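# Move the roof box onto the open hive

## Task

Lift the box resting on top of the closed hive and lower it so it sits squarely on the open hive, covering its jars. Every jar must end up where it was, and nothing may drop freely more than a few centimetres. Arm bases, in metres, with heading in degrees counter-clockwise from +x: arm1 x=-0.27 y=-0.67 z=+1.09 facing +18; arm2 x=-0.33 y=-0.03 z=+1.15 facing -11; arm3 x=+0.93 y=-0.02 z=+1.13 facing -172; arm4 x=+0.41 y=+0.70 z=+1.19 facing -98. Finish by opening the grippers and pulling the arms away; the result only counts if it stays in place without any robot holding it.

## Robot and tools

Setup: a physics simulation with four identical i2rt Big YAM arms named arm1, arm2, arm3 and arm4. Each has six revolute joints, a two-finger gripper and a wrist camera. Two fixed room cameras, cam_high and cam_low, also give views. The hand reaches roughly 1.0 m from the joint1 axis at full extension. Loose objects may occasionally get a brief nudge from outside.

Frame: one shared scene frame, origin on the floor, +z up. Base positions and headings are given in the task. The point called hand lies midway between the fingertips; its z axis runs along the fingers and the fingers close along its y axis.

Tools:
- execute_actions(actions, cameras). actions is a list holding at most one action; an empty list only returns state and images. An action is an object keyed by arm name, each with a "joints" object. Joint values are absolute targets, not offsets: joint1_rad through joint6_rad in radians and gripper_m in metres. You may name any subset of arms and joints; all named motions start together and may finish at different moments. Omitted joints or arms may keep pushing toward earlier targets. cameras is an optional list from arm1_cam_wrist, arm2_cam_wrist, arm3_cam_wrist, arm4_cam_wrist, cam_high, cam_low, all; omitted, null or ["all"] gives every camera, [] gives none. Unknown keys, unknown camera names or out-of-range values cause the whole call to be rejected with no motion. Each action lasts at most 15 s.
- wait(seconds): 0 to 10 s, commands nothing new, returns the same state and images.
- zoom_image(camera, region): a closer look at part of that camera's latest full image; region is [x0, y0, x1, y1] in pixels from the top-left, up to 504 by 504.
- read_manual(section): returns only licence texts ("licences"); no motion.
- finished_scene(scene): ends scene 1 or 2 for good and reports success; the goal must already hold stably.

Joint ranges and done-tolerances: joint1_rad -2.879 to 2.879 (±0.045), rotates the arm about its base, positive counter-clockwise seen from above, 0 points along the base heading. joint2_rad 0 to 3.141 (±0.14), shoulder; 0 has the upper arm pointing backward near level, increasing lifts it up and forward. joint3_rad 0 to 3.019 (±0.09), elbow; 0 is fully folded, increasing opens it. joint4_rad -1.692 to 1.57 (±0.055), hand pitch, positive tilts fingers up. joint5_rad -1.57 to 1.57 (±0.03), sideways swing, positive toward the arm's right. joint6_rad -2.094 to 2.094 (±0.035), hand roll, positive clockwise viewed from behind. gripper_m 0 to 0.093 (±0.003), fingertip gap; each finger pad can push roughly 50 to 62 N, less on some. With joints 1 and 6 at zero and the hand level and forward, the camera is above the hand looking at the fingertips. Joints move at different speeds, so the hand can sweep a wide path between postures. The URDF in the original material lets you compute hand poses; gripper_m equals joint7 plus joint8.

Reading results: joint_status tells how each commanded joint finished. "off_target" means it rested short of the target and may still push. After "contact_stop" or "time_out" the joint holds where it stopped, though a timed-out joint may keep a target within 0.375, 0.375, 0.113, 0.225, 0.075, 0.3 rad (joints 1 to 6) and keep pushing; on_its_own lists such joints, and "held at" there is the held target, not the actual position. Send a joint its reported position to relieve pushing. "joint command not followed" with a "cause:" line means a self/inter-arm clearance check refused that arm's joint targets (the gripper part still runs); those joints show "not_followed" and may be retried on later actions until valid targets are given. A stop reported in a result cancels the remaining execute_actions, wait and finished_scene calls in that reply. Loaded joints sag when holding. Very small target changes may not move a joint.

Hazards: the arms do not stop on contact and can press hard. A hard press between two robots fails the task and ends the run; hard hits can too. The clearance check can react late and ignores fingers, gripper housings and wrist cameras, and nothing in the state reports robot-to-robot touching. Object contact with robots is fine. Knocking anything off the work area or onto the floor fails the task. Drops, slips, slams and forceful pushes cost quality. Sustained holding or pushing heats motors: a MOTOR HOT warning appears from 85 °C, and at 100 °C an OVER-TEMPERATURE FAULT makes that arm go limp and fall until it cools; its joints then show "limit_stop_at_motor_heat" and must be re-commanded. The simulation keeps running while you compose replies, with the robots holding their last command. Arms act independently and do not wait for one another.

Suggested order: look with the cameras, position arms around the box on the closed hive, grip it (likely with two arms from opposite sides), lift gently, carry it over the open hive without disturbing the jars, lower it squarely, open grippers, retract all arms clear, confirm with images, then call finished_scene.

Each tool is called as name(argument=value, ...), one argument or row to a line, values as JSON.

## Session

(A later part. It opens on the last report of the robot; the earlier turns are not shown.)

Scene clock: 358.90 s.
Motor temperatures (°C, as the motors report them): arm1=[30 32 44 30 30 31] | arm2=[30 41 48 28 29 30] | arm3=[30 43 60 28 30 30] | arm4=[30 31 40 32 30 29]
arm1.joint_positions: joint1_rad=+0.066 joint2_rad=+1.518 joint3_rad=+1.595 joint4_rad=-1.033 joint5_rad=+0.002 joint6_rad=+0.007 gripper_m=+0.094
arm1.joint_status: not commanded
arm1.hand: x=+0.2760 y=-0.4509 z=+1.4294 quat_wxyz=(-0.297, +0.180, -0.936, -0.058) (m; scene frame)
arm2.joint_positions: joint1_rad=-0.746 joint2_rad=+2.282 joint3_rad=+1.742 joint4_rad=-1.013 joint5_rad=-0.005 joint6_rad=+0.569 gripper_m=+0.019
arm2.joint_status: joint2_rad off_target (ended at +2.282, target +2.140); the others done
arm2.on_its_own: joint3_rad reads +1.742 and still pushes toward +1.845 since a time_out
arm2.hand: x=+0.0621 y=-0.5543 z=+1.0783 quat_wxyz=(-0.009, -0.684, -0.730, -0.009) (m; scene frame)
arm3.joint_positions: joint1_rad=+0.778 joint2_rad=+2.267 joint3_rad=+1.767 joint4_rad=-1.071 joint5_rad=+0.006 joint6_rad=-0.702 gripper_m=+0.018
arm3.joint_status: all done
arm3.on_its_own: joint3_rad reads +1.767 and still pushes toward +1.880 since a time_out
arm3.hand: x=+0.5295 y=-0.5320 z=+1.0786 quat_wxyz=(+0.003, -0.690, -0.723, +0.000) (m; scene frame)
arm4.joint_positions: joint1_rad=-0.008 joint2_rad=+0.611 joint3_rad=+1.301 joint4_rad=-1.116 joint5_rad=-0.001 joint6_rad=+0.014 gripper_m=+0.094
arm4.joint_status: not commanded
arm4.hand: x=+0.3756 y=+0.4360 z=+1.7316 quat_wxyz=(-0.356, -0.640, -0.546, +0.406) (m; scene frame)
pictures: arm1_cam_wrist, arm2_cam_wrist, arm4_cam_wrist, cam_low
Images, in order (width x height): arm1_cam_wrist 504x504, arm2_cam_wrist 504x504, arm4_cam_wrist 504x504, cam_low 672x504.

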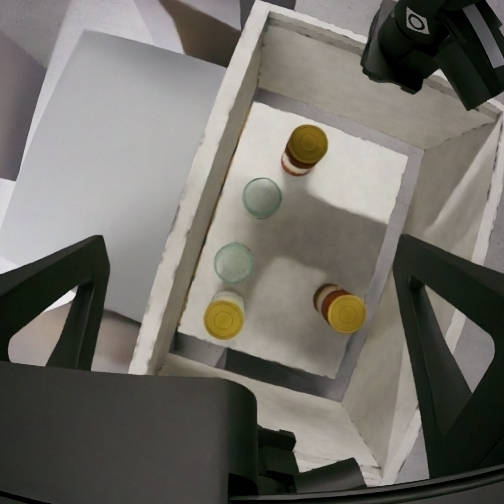

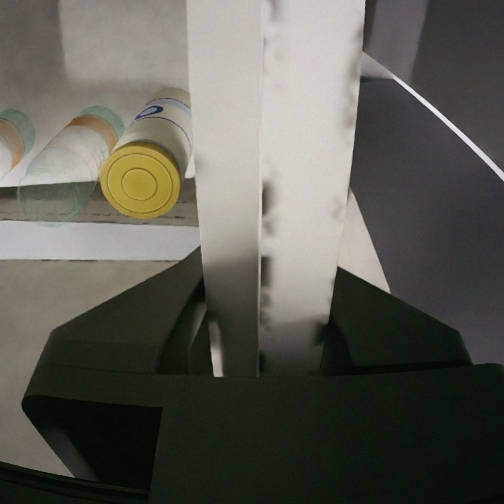

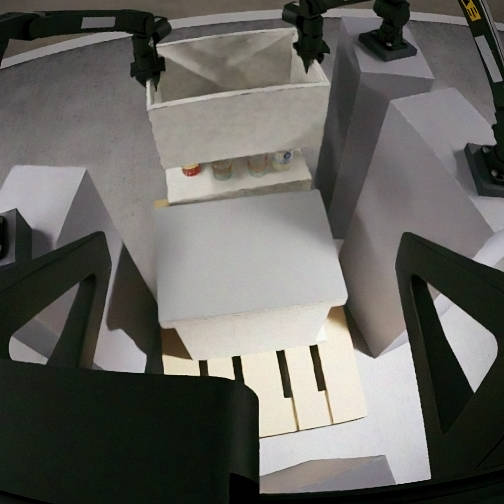

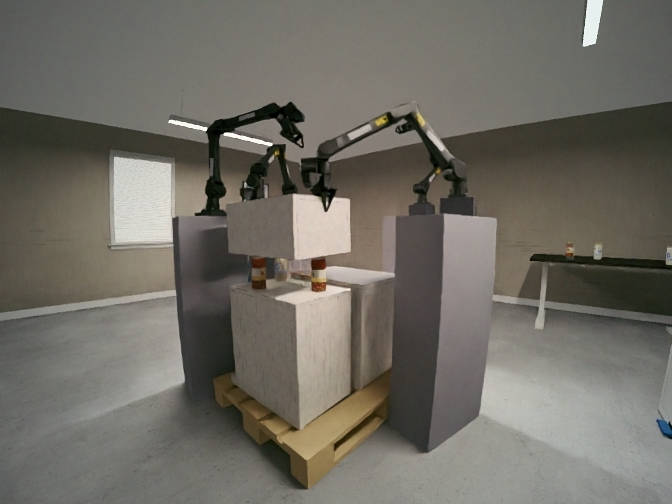

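execute_actions(
  actions=[
    {"arm2":{"joints":{"joint1_rad":-0.73,"joint2_rad":2.265,"joint4_rad":-0.888}},"arm3":{"joints":{"joint1_rad":0.802,"joint2_rad":2.245,"joint3_rad":1.80,"joint4_rad":-0.93}}},
  ],
  cameras=["arm1_cam_wrist","cam_low","arm4_cam_wrist"],
)

zoom_image(
  camera="arm1_cam_wrist",
  region=[130,60,460,420],
)

zoom_image(
  camera="cam_low",
  region=[200,180,380,340],
)

Scene clock: 386.30 s.
Motor temperatures (°C, as the motors report them): arm1=[30 32 44 30 30 31] | arm2=[30 42 49 28 28 30] | arm3=[30 45 60 28 30 30] | arm4=[30 31 40 32 30 29]
arm1.joint_positions: joint1_rad=+0.066 joint2_rad=+1.518 joint3_rad=+1.595 joint4_rad=-1.033 joint5_rad=+0.002 joint6_rad=+0.007 gripper_m=+0.094
arm1.joint_status: not commanded
arm1.hand: x=+0.2760 y=-0.4509 z=+1.4294 quat_wxyz=(-0.297, +0.180, -0.936, -0.058) (m; scene frame)
arm2.joint_positions: joint1_rad=-0.734 joint2_rad=+2.409 joint3_rad=+1.747 joint4_rad=-0.883 joint5_rad=-0.002 joint6_rad=+0.576 gripper_m=+0.019
arm2.joint_status: joint2_rad off_target (ended at +2.409, target +2.265); the others done
arm2.on_its_own: joint3_rad reads +1.747 and still pushes toward +1.845 since a time_out
arm2.hand: x=+0.0712 y=-0.5516 z=+1.0001 quat_wxyz=(-0.012, -0.682, -0.731, -0.007) (m; scene frame)
arm3.joint_positions: joint1_rad=+0.786 joint2_rad=+2.375 joint3_rad=+1.737 joint4_rad=-0.936 joint5_rad=+0.005 joint6_rad=-0.693 gripper_m=+0.018
arm3.joint_status: all done
arm3.hand: x=+0.5360 y=-0.5319 z=+1.0013 quat_wxyz=(+0.003, -0.691, -0.723, -0.001) (m; scene frame)
arm4.joint_positions: joint1_rad=-0.008 joint2_rad=+0.611 joint3_rad=+1.301 joint4_rad=-1.116 joint5_rad=-0.001 joint6_rad=+0.014 gripper_m=+0.094
arm4.joint_status: not commanded
arm4.hand: x=+0.3756 y=+0.4360 z=+1.7316 quat_wxyz=(-0.356, -0.640, -0.546, +0.406) (m; scene frame)
pictures: arm1_cam_wrist, arm4_cam_wrist, cam_low
Images, in order (width x height): arm1_cam_wrist 504x504, arm4_cam_wrist 504x504, cam_low 672x504.

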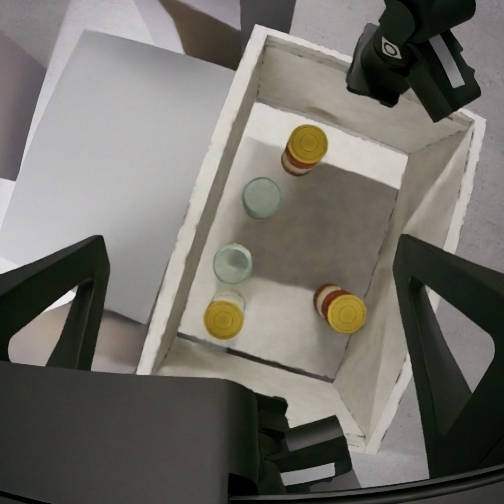

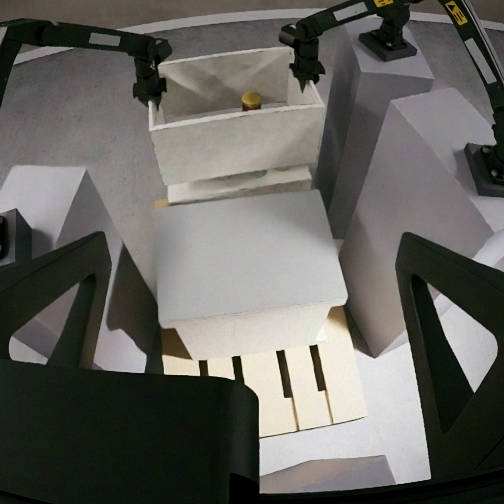

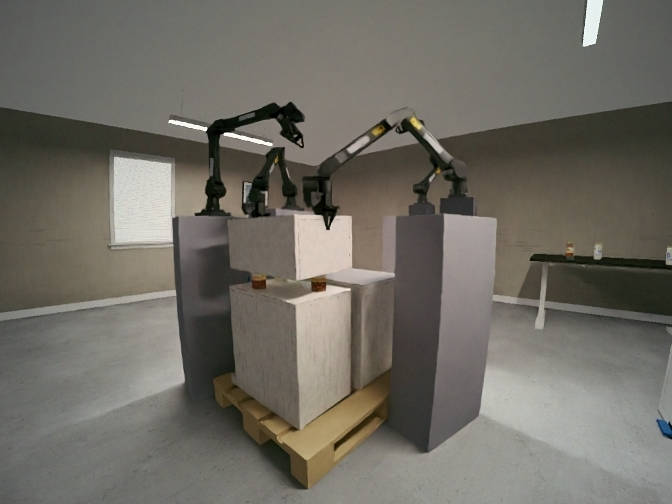

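Region (130, 60, 460, 420) of arm1_cam_wrist's 504x504 image, scaled by 1.400, with more detail than that image has; it fills the left 462 columns of this view, and the rest is white.

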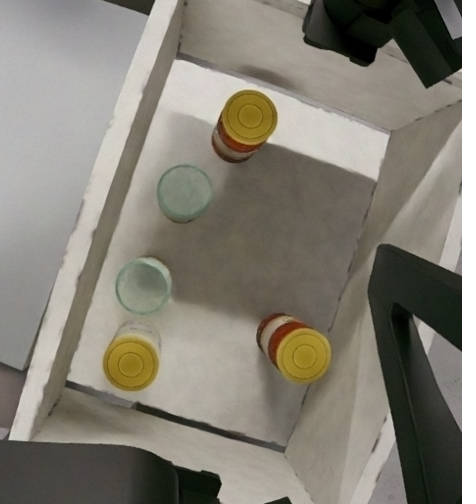

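Region (200, 180, 380, 340) of cam_low's 672x504 image, scaled by 2.800, with more detail than that image has.

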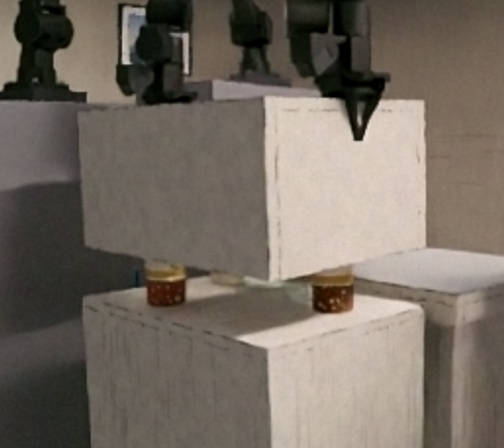

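execute_actions(
  actions=[
    {"arm2":{"joints":{"joint1_rad":-0.746,"joint2_rad":2.408,"joint3_rad":1.895,"joint4_rad":-0.797}},"arm3":{"joints":{"joint1_rad":0.806,"joint2_rad":2.384,"joint3_rad":1.885,"joint4_rad":-0.835}}},
  ],
  cameras=["arm1_cam_wrist","cam_low","arm4_cam_wrist"],
)

zoom_image(
  camera="arm4_cam_wrist",
  region=[130,60,350,230],
)

zoom_image(
  camera="cam_low",
  region=[200,200,380,360],
)

Scene clock: 408.87 s.
Motor temperatures (°C, as the motors report them): arm1=[30 33 44 30 30 31] | arm2=[30 43 48 28 28 30] | arm3=[30 46 56 28 30 30] | arm4=[30 31 40 32 30 29]
arm1.joint_positions: joint1_rad=+0.066 joint2_rad=+1.518 joint3_rad=+1.595 joint4_rad=-1.033 joint5_rad=+0.002 joint6_rad=+0.007 gripper_m=+0.094
arm1.joint_status: not commanded
arm1.hand: x=+0.2760 y=-0.4509 z=+1.4294 quat_wxyz=(-0.297, +0.180, -0.936, -0.058) (m; scene frame)
arm2.joint_positions: joint1_rad=-0.739 joint2_rad=+2.554 joint3_rad=+1.805 joint4_rad=-0.793 joint5_rad=-0.004 joint6_rad=+0.566 gripper_m=+0.019
arm2.joint_status: joint2_rad off_target (ended at +2.553, target +2.408); the others done
arm2.hand: x=+0.0730 y=-0.5572 z=+0.9259 quat_wxyz=(-0.015, -0.680, -0.733, -0.007) (m; scene frame)
arm3.joint_positions: joint1_rad=+0.787 joint2_rad=+2.507 joint3_rad=+1.768 joint4_rad=-0.836 joint5_rad=+0.006 joint6_rad=-0.699 gripper_m=+0.018
arm3.joint_status: joint3_rad time_out (moved +0.032 of +0.148); the others done
arm3.on_its_own: joint3_rad reads +1.768 and still pushes toward +1.881 since a time_out
arm3.hand: x=+0.5359 y=-0.5325 z=+0.9273 quat_wxyz=(+0.003, -0.688, -0.725, -0.002) (m; scene frame)
arm4.joint_positions: joint1_rad=-0.008 joint2_rad=+0.611 joint3_rad=+1.301 joint4_rad=-1.116 joint5_rad=-0.001 joint6_rad=+0.014 gripper_m=+0.094
arm4.joint_status: not commanded
arm4.hand: x=+0.3756 y=+0.4360 z=+1.7316 quat_wxyz=(-0.356, -0.640, -0.546, +0.406) (m; scene frame)
pictures: arm1_cam_wrist, arm4_cam_wrist, cam_low
Images, in order (width x height): arm1_cam_wrist 504x504, arm4_cam_wrist 504x504, cam_low 672x504.

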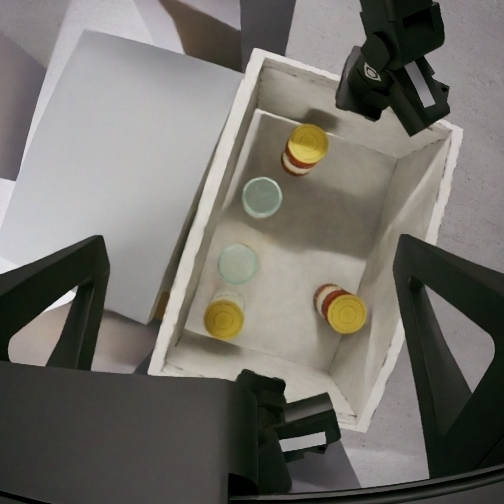

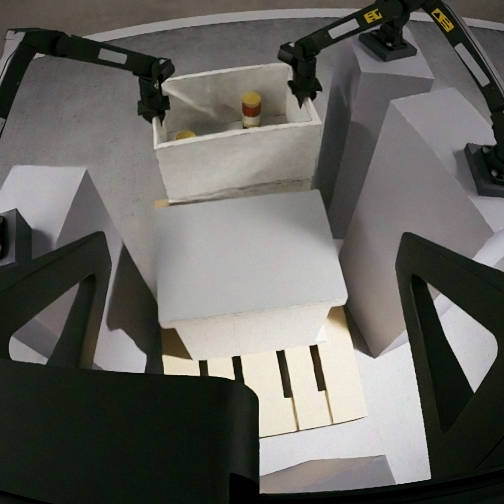

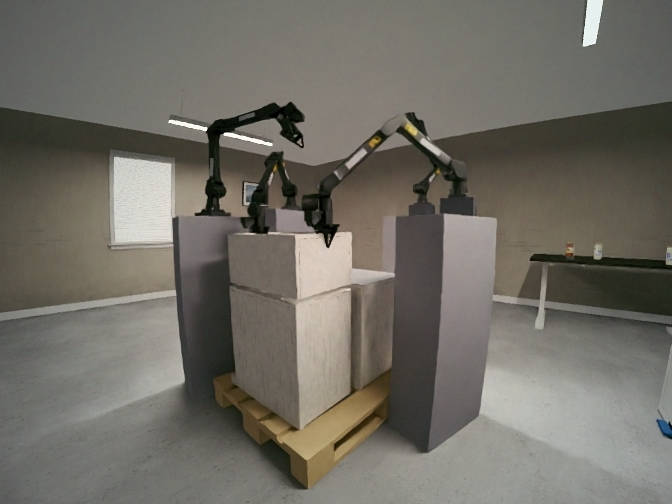

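Region (130, 60, 350, 230) of arm4_cam_wrist's 504x504 image, scaled by 2.291, with more detail than that image has; it fills the top 389 rows of this view, and the rest is white.

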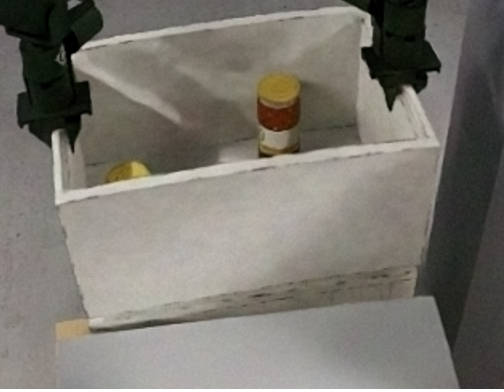

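Region (200, 200, 380, 360) of cam_low's 672x504 image, scaled by 2.800, with more detail than that image has.

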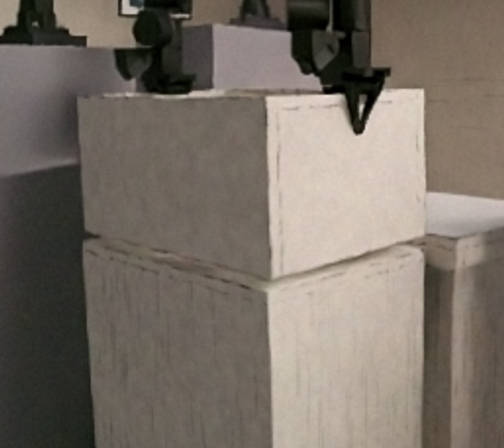

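zoom_image(
  camera="arm1_cam_wrist",
  region=[130,60,460,420],
)

execute_actions(
  actions=[
    {"arm2":{"joints":{"joint2_rad":2.45,"joint4_rad":-0.765}},"arm3":{"joints":{"joint1_rad":0.812,"joint2_rad":2.43,"joint4_rad":-0.80}}},
  ],
)

zoom_image(
  camera="arm1_cam_wrist",
  region=[130,60,460,420],
)

zoom_image(
  camera="cam_low",
  region=[200,200,380,360],
)

zoom_image(
  camera="arm4_cam_wrist",
  region=[130,60,350,230],
)

Region (130, 60, 460, 420) of arm1_cam_wrist's 504x504 image, scaled by 1.400, with more detail than that image has; it fills the left 462 columns of this view, and the rest is white.

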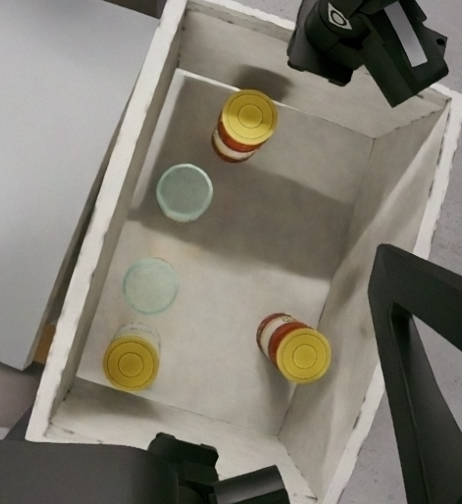

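Scene clock: 422.33 s.
Motor temperatures (°C, as the motors report them): arm1=[30 33 44 30 30 31] | arm2=[30 44 47 28 28 30] | arm3=[30 46 58 28 30 30] | arm4=[30 31 40 32 30 29]
arm1.joint_positions: joint1_rad=+0.066 joint2_rad=+1.518 joint3_rad=+1.595 joint4_rad=-1.033 joint5_rad=+0.002 joint6_rad=+0.007 gripper_m=+0.094
arm1.joint_status: not commanded
arm1.hand: x=+0.2760 y=-0.4509 z=+1.4294 quat_wxyz=(-0.297, +0.180, -0.936, -0.058) (m; scene frame)
arm2.joint_positions: joint1_rad=-0.740 joint2_rad=+2.566 joint3_rad=+1.805 joint4_rad=-0.768 joint5_rad=-0.001 joint6_rad=+0.566 gripper_m=+0.019
arm2.joint_status: all done
arm2.hand: x=+0.0733 y=-0.5590 z=+0.9181 quat_wxyz=(-0.021, -0.680, -0.733, -0.005) (m; scene frame)
arm3.joint_positions: joint1_rad=+0.790 joint2_rad=+2.522 joint3_rad=+1.768 joint4_rad=-0.809 joint5_rad=+0.007 joint6_rad=-0.699 gripper_m=+0.018
arm3.joint_status: all done
arm3.on_its_own: joint3_rad reads +1.768 and still pushes toward +1.881 since a time_out
arm3.hand: x=+0.5365 y=-0.5351 z=+0.9179 quat_wxyz=(+0.003, -0.687, -0.726, +0.004) (m; scene frame)
arm4.joint_positions: joint1_rad=-0.008 joint2_rad=+0.611 joint3_rad=+1.301 joint4_rad=-1.116 joint5_rad=-0.001 joint6_rad=+0.014 gripper_m=+0.094
arm4.joint_status: not commanded
arm4.hand: x=+0.3756 y=+0.4360 z=+1.7316 quat_wxyz=(-0.356, -0.640, -0.546, +0.406) (m; scene frame)
pictures: arm1_cam_wrist, arm2_cam_wrist, arm3_cam_wrist, arm4_cam_wrist, cam_high, cam_low
Images, in order (width x height): arm1_cam_wrist 504x504, arm2_cam_wrist 504x504, arm3_cam_wrist 504x504, arm4_cam_wrist 504x504, cam_high 672x504, cam_low 672x504.

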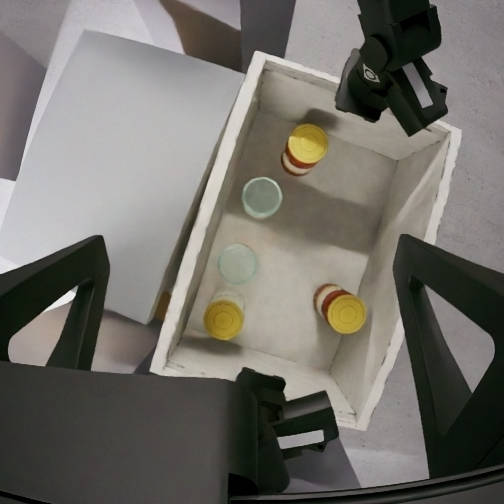

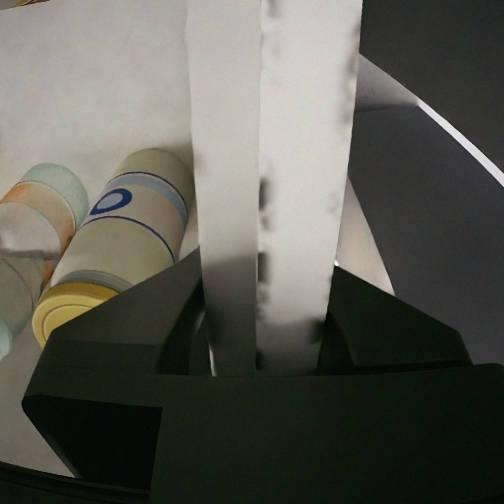

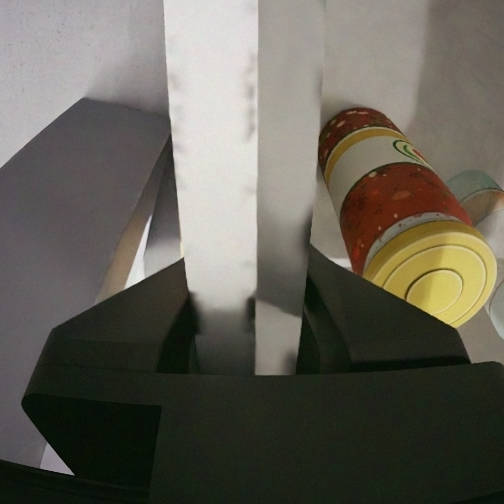

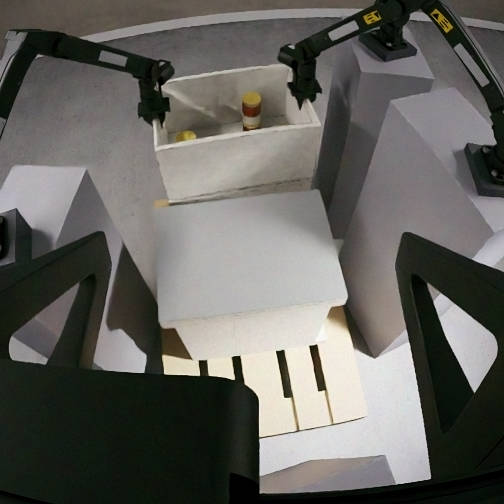

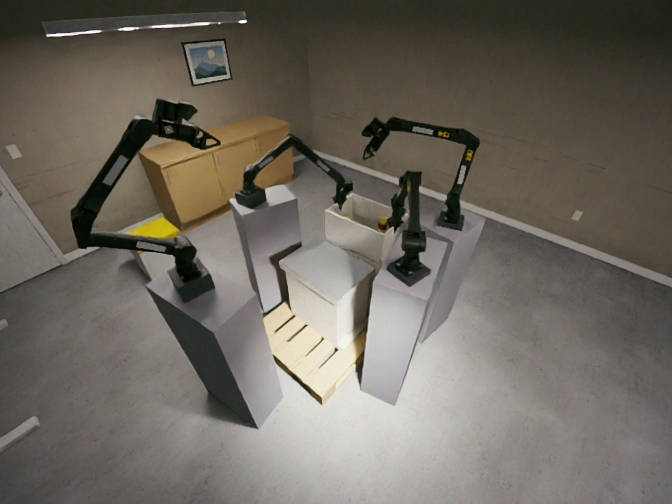

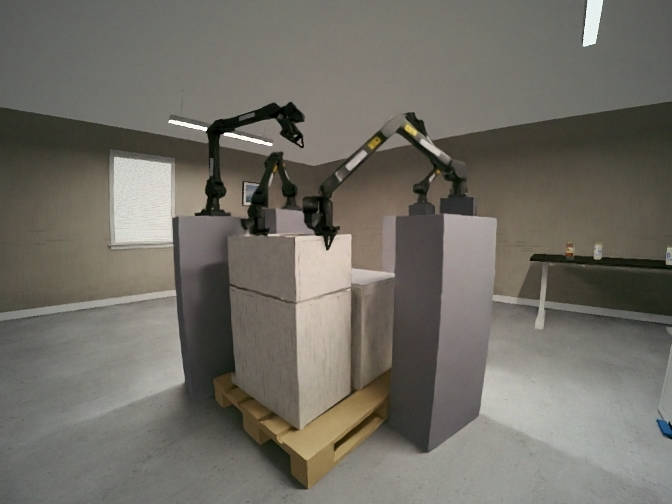

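Region (130, 60, 460, 420) of arm1_cam_wrist's 504x504 image, scaled by 1.400, with more detail than that image has; it fills the left 462 columns of this view, and the rest is white.

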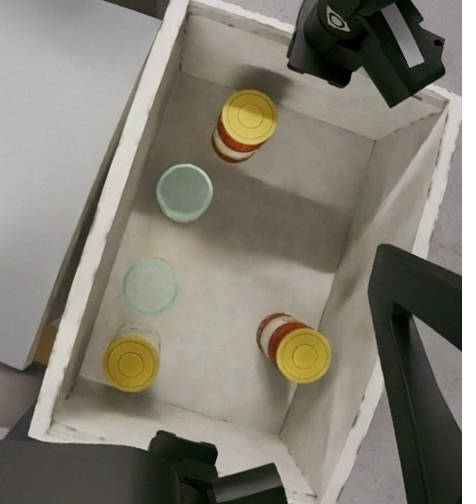

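Region (200, 200, 380, 360) of cam_low's 672x504 image, scaled by 2.800, with more detail than that image has.

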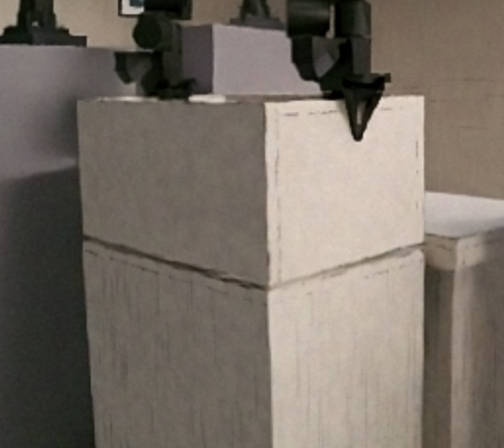

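Region (130, 60, 350, 230) of arm4_cam_wrist's 504x504 image, scaled by 2.291, with more detail than that image has; it fills the top 389 rows of this view, and the rest is white.

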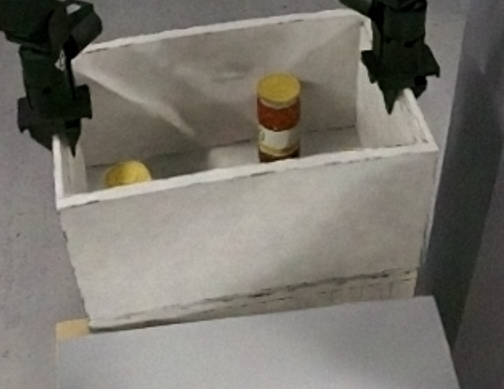

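execute_actions(
  actions=[
    {"arm2":{"joints":{"joint2_rad":2.53,"joint3_rad":1.84}},"arm3":{"joints":{"joint1_rad":0.80,"joint2_rad":2.49,"joint3_rad":1.81}}},
  ],
  cameras=["cam_low"],
)

execute_actions(
  actions=[
    {"arm2":{"joints":{"gripper_m":0.034}},"arm3":{"joints":{"gripper_m":0.034}}},
  ],
  cameras=["cam_low","arm4_cam_wrist","arm1_cam_wrist"],
)

zoom_image(
  camera="cam_low",
  region=[200,200,380,360],
)

zoom_image(
  camera="arm4_cam_wrist",
  region=[130,60,350,230],
)

Scene clock: 432.17 s.
Motor temperatures (°C, as the motors report them): arm1=[30 33 44 30 30 31] | arm2=[30 43 47 28 28 30] | arm3=[30 46 59 28 30 30] | arm4=[30 31 40 32 30 29]
arm1.joint_positions: joint1_rad=+0.066 joint2_rad=+1.518 joint3_rad=+1.595 joint4_rad=-1.033 joint5_rad=+0.002 joint6_rad=+0.007 gripper_m=+0.094
arm1.joint_status: not commanded
arm1.hand: x=+0.2760 y=-0.4509 z=+1.4294 quat_wxyz=(-0.297, +0.180, -0.936, -0.058) (m; scene frame)
arm2.joint_positions: joint1_rad=-0.737 joint2_rad=+2.591 joint3_rad=+1.805 joint4_rad=-0.759 joint5_rad=-0.006 joint6_rad=+0.568 gripper_m=+0.019
arm2.joint_status: all done
arm2.hand: x=+0.0712 y=-0.5520 z=+0.9026 quat_wxyz=(-0.013, -0.680, -0.733, -0.009) (m; scene frame)
arm3.joint_positions: joint1_rad=+0.783 joint2_rad=+2.542 joint3_rad=+1.768 joint4_rad=-0.799 joint5_rad=+0.003 joint6_rad=-0.700 gripper_m=+0.018
arm3.joint_status: all done
arm3.hand: x=+0.5359 y=-0.5289 z=+0.9053 quat_wxyz=(+0.002, -0.690, -0.724, -0.001) (m; scene frame)
arm4.joint_positions: joint1_rad=-0.008 joint2_rad=+0.611 joint3_rad=+1.301 joint4_rad=-1.116 joint5_rad=-0.001 joint6_rad=+0.014 gripper_m=+0.094
arm4.joint_status: not commanded
arm4.hand: x=+0.3756 y=+0.4360 z=+1.7316 quat_wxyz=(-0.356, -0.640, -0.546, +0.406) (m; scene frame)
pictures: cam_low
Images, in order (width x height): cam_low 672x504.

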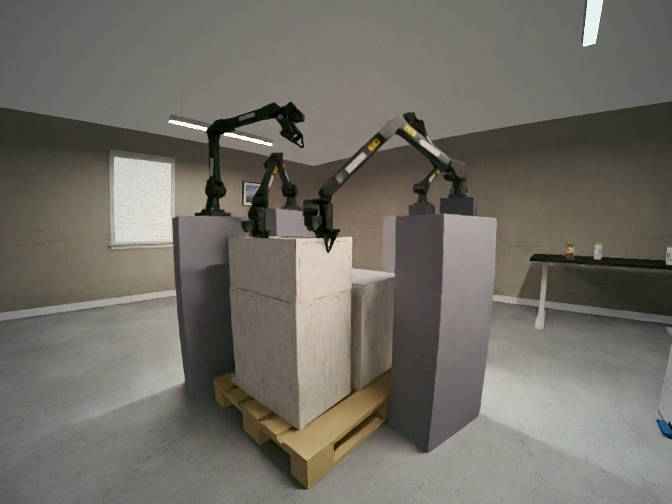

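Scene clock: 432.93 s.
Motor temperatures (°C, as the motors report them): arm1=[30 33 44 30 30 31] | arm2=[30 43 47 28 28 30] | arm3=[30 45 59 28 30 30] | arm4=[30 31 40 32 30 29]
arm1.joint_positions: joint1_rad=+0.066 joint2_rad=+1.518 joint3_rad=+1.595 joint4_rad=-1.033 joint5_rad=+0.002 joint6_rad=+0.007 gripper_m=+0.094
arm1.joint_status: not commanded
arm1.hand: x=+0.2760 y=-0.4509 z=+1.4294 quat_wxyz=(-0.297, +0.180, -0.936, -0.058) (m; scene frame)
arm2.joint_positions: joint1_rad=-0.741 joint2_rad=+2.542 joint3_rad=+1.805 joint4_rad=-0.763 joint5_rad=+0.000 joint6_rad=+0.568 gripper_m=+0.034
arm2.joint_status: all done
arm2.hand: x=+0.0781 y=-0.5676 z=+0.9339 quat_wxyz=(-0.035, -0.681, -0.731, -0.002) (m; scene frame)
arm3.joint_positions: joint1_rad=+0.796 joint2_rad=+2.485 joint3_rad=+1.770 joint4_rad=-0.799 joint5_rad=+0.000 joint6_rad=-0.702 gripper_m=+0.034
arm3.joint_status: all done
arm3.hand: x=+0.5315 y=-0.5505 z=+0.9421 quat_wxyz=(-0.003, -0.684, -0.729, +0.028) (m; scene frame)
arm4.joint_positions: joint1_rad=-0.008 joint2_rad=+0.611 joint3_rad=+1.301 joint4_rad=-1.116 joint5_rad=-0.001 joint6_rad=+0.014 gripper_m=+0.094
arm4.joint_status: not commanded
arm4.hand: x=+0.3756 y=+0.4360 z=+1.7316 quat_wxyz=(-0.356, -0.640, -0.546, +0.406) (m; scene frame)
pictures: arm1_cam_wrist, arm4_cam_wrist, cam_low
Images, in order (width x height): arm1_cam_wrist 504x504, arm4_cam_wrist 504x504, cam_low 672x504.

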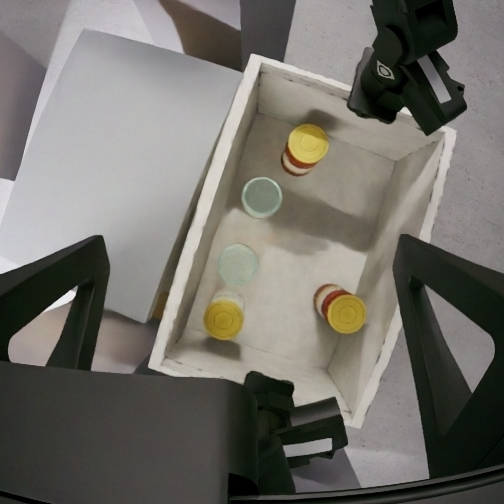

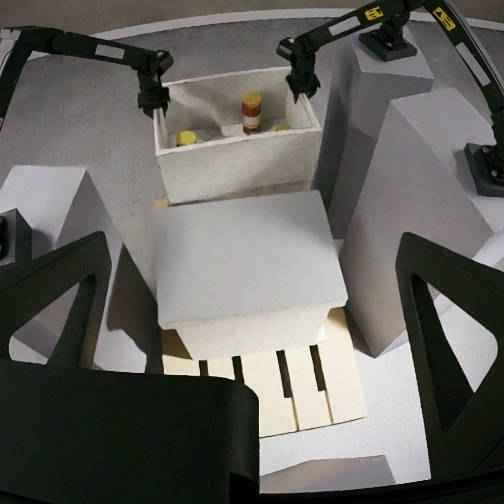

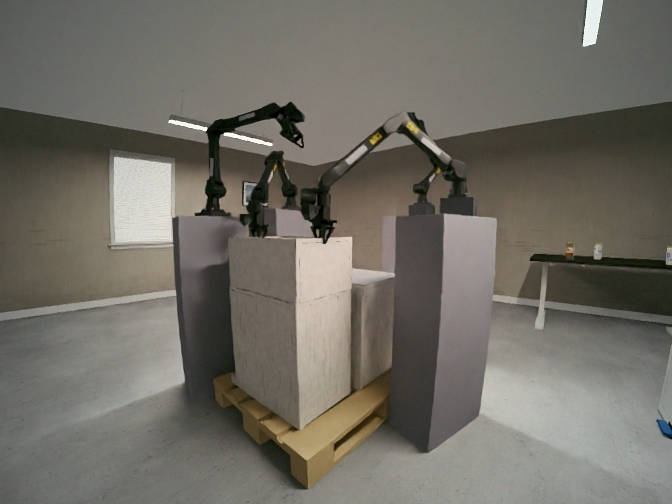

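Region (200, 200, 380, 360) of cam_low's 672x504 image, scaled by 2.800, with more detail than that image has.

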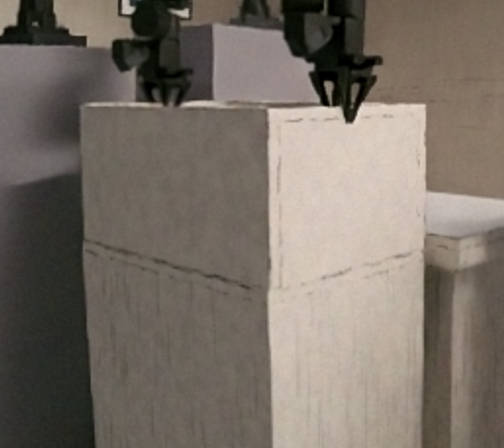

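Region (130, 60, 350, 230) of arm4_cam_wrist's 504x504 image, scaled by 2.291, with more detail than that image has; it fills the top 389 rows of this view, and the rest is white.

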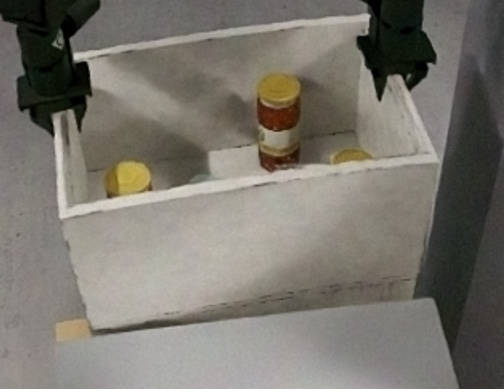

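execute_actions(
  actions=[
    {"arm2":{"joints":{"joint2_rad":2.42,"joint3_rad":1.76,"joint4_rad":-0.87}},"arm3":{"joints":{"joint2_rad":2.38,"joint3_rad":1.73,"joint4_rad":-0.92}}},
  ],
  cameras=[],
)

execute_actions(
  actions=[
    {"arm2":{"joints":{"joint1_rad":-0.3,"joint2_rad":1.7,"joint3_rad":1.1,"joint4_rad":-1.0}},"arm3":{"joints":{"joint1_rad":0.5,"joint2_rad":1.7,"joint3_rad":1.1,"joint4_rad":-1.0}}},
  ],
  cameras=["cam_low","arm1_cam_wrist","cam_high"],
)

Scene clock: 443.67 s.
Motor temperatures (°C, as the motors report them): arm1=[30 33 44 30 30 31] | arm2=[30 42 45 28 28 30] | arm3=[30 44 55 28 30 30] | arm4=[30 31 40 32 30 29]
arm1.joint_positions: joint1_rad=+0.066 joint2_rad=+1.518 joint3_rad=+1.595 joint4_rad=-1.033 joint5_rad=+0.002 joint6_rad=+0.007 gripper_m=+0.094
arm1.joint_status: not commanded
arm1.hand: x=+0.2760 y=-0.4509 z=+1.4294 quat_wxyz=(-0.297, +0.180, -0.936, -0.058) (m; scene frame)
arm2.joint_positions: joint1_rad=-0.741 joint2_rad=+2.415 joint3_rad=+1.754 joint4_rad=-0.863 joint5_rad=+0.000 joint6_rad=+0.568 gripper_m=+0.034
arm2.joint_status: all done
arm2.hand: x=+0.0714 y=-0.5604 z=+0.9989 quat_wxyz=(-0.023, -0.681, -0.732, -0.004) (m; scene frame)
arm3.joint_positions: joint1_rad=+0.796 joint2_rad=+2.364 joint3_rad=+1.737 joint4_rad=-0.912 joint5_rad=+0.000 joint6_rad=-0.702 gripper_m=+0.034
arm3.joint_status: all done
arm3.hand: x=+0.5368 y=-0.5434 z=+1.0080 quat_wxyz=(-0.002, -0.684, -0.729, +0.016) (m; scene frame)
arm4.joint_positions: joint1_rad=-0.008 joint2_rad=+0.611 joint3_rad=+1.301 joint4_rad=-1.116 joint5_rad=-0.001 joint6_rad=+0.014 gripper_m=+0.094
arm4.joint_status: not commanded
arm4.hand: x=+0.3756 y=+0.4360 z=+1.7316 quat_wxyz=(-0.356, -0.640, -0.546, +0.406) (m; scene frame)
pictures: none
No camera images: the call's "cameras" was empty. Leave "cameras" out to get every camera's image.

Scene clock: 445.07 s.
Motor temperatures (°C, as the motors report them): arm1=[30 33 44 30 30 31] | arm2=[30 42 44 28 28 30] | arm3=[30 43 55 28 30 30] | arm4=[30 31 40 32 30 29]
arm1.joint_positions: joint1_rad=+0.066 joint2_rad=+1.518 joint3_rad=+1.595 joint4_rad=-1.033 joint5_rad=+0.002 joint6_rad=+0.007 gripper_m=+0.094
arm1.joint_status: not commanded
arm1.hand: x=+0.2760 y=-0.4509 z=+1.4294 quat_wxyz=(-0.297, +0.180, -0.936, -0.058) (m; scene frame)
arm2.joint_positions: joint1_rad=-0.305 joint2_rad=+1.694 joint3_rad=+1.098 joint4_rad=-0.995 joint5_rad=-0.003 joint6_rad=+0.567 gripper_m=+0.034
arm2.joint_status: all done
arm2.hand: x=+0.0672 y=-0.2427 z=+1.1893 quat_wxyz=(+0.008, -0.507, -0.862, -0.009) (m; scene frame)
arm3.joint_positions: joint1_rad=+0.508 joint2_rad=+1.679 joint3_rad=+1.112 joint4_rad=-0.993 joint5_rad=+0.000 joint6_rad=-0.703 gripper_m=+0.034
arm3.joint_status: all done
arm3.hand: x=+0.5638 y=-0.2893 z=+1.1790 quat_wxyz=(+0.000, -0.782, -0.624, +0.006) (m; scene frame)
arm4.joint_positions: joint1_rad=-0.008 joint2_rad=+0.611 joint3_rad=+1.301 joint4_rad=-1.116 joint5_rad=-0.001 joint6_rad=+0.014 gripper_m=+0.094
arm4.joint_status: not commanded
arm4.hand: x=+0.3756 y=+0.4360 z=+1.7316 quat_wxyz=(-0.356, -0.640, -0.546, +0.406) (m; scene frame)
pictures: arm1_cam_wrist, cam_high, cam_low
Images, in order (width x height): arm1_cam_wrist 504x504, cam_high 672x504, cam_low 672x504.

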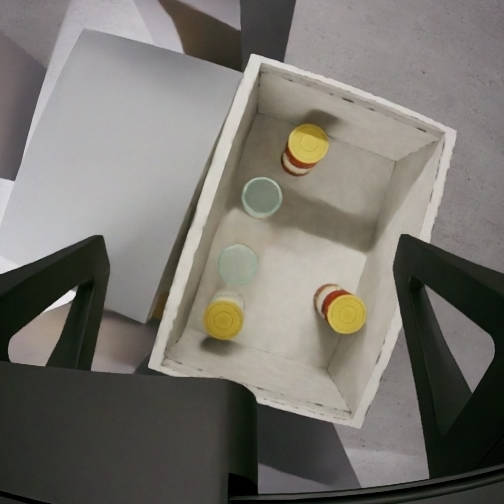

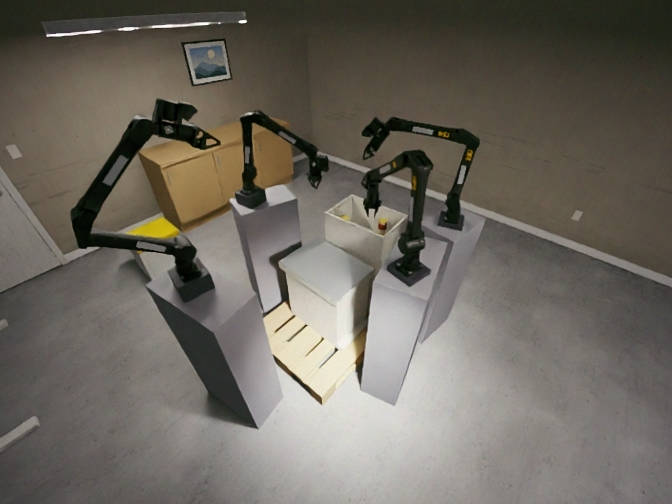

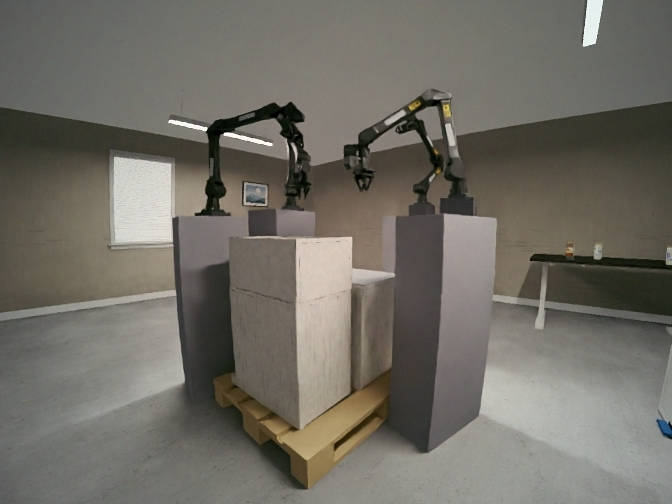

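finished_scene(
  scene=2,
)

The scene is finished: the task was done.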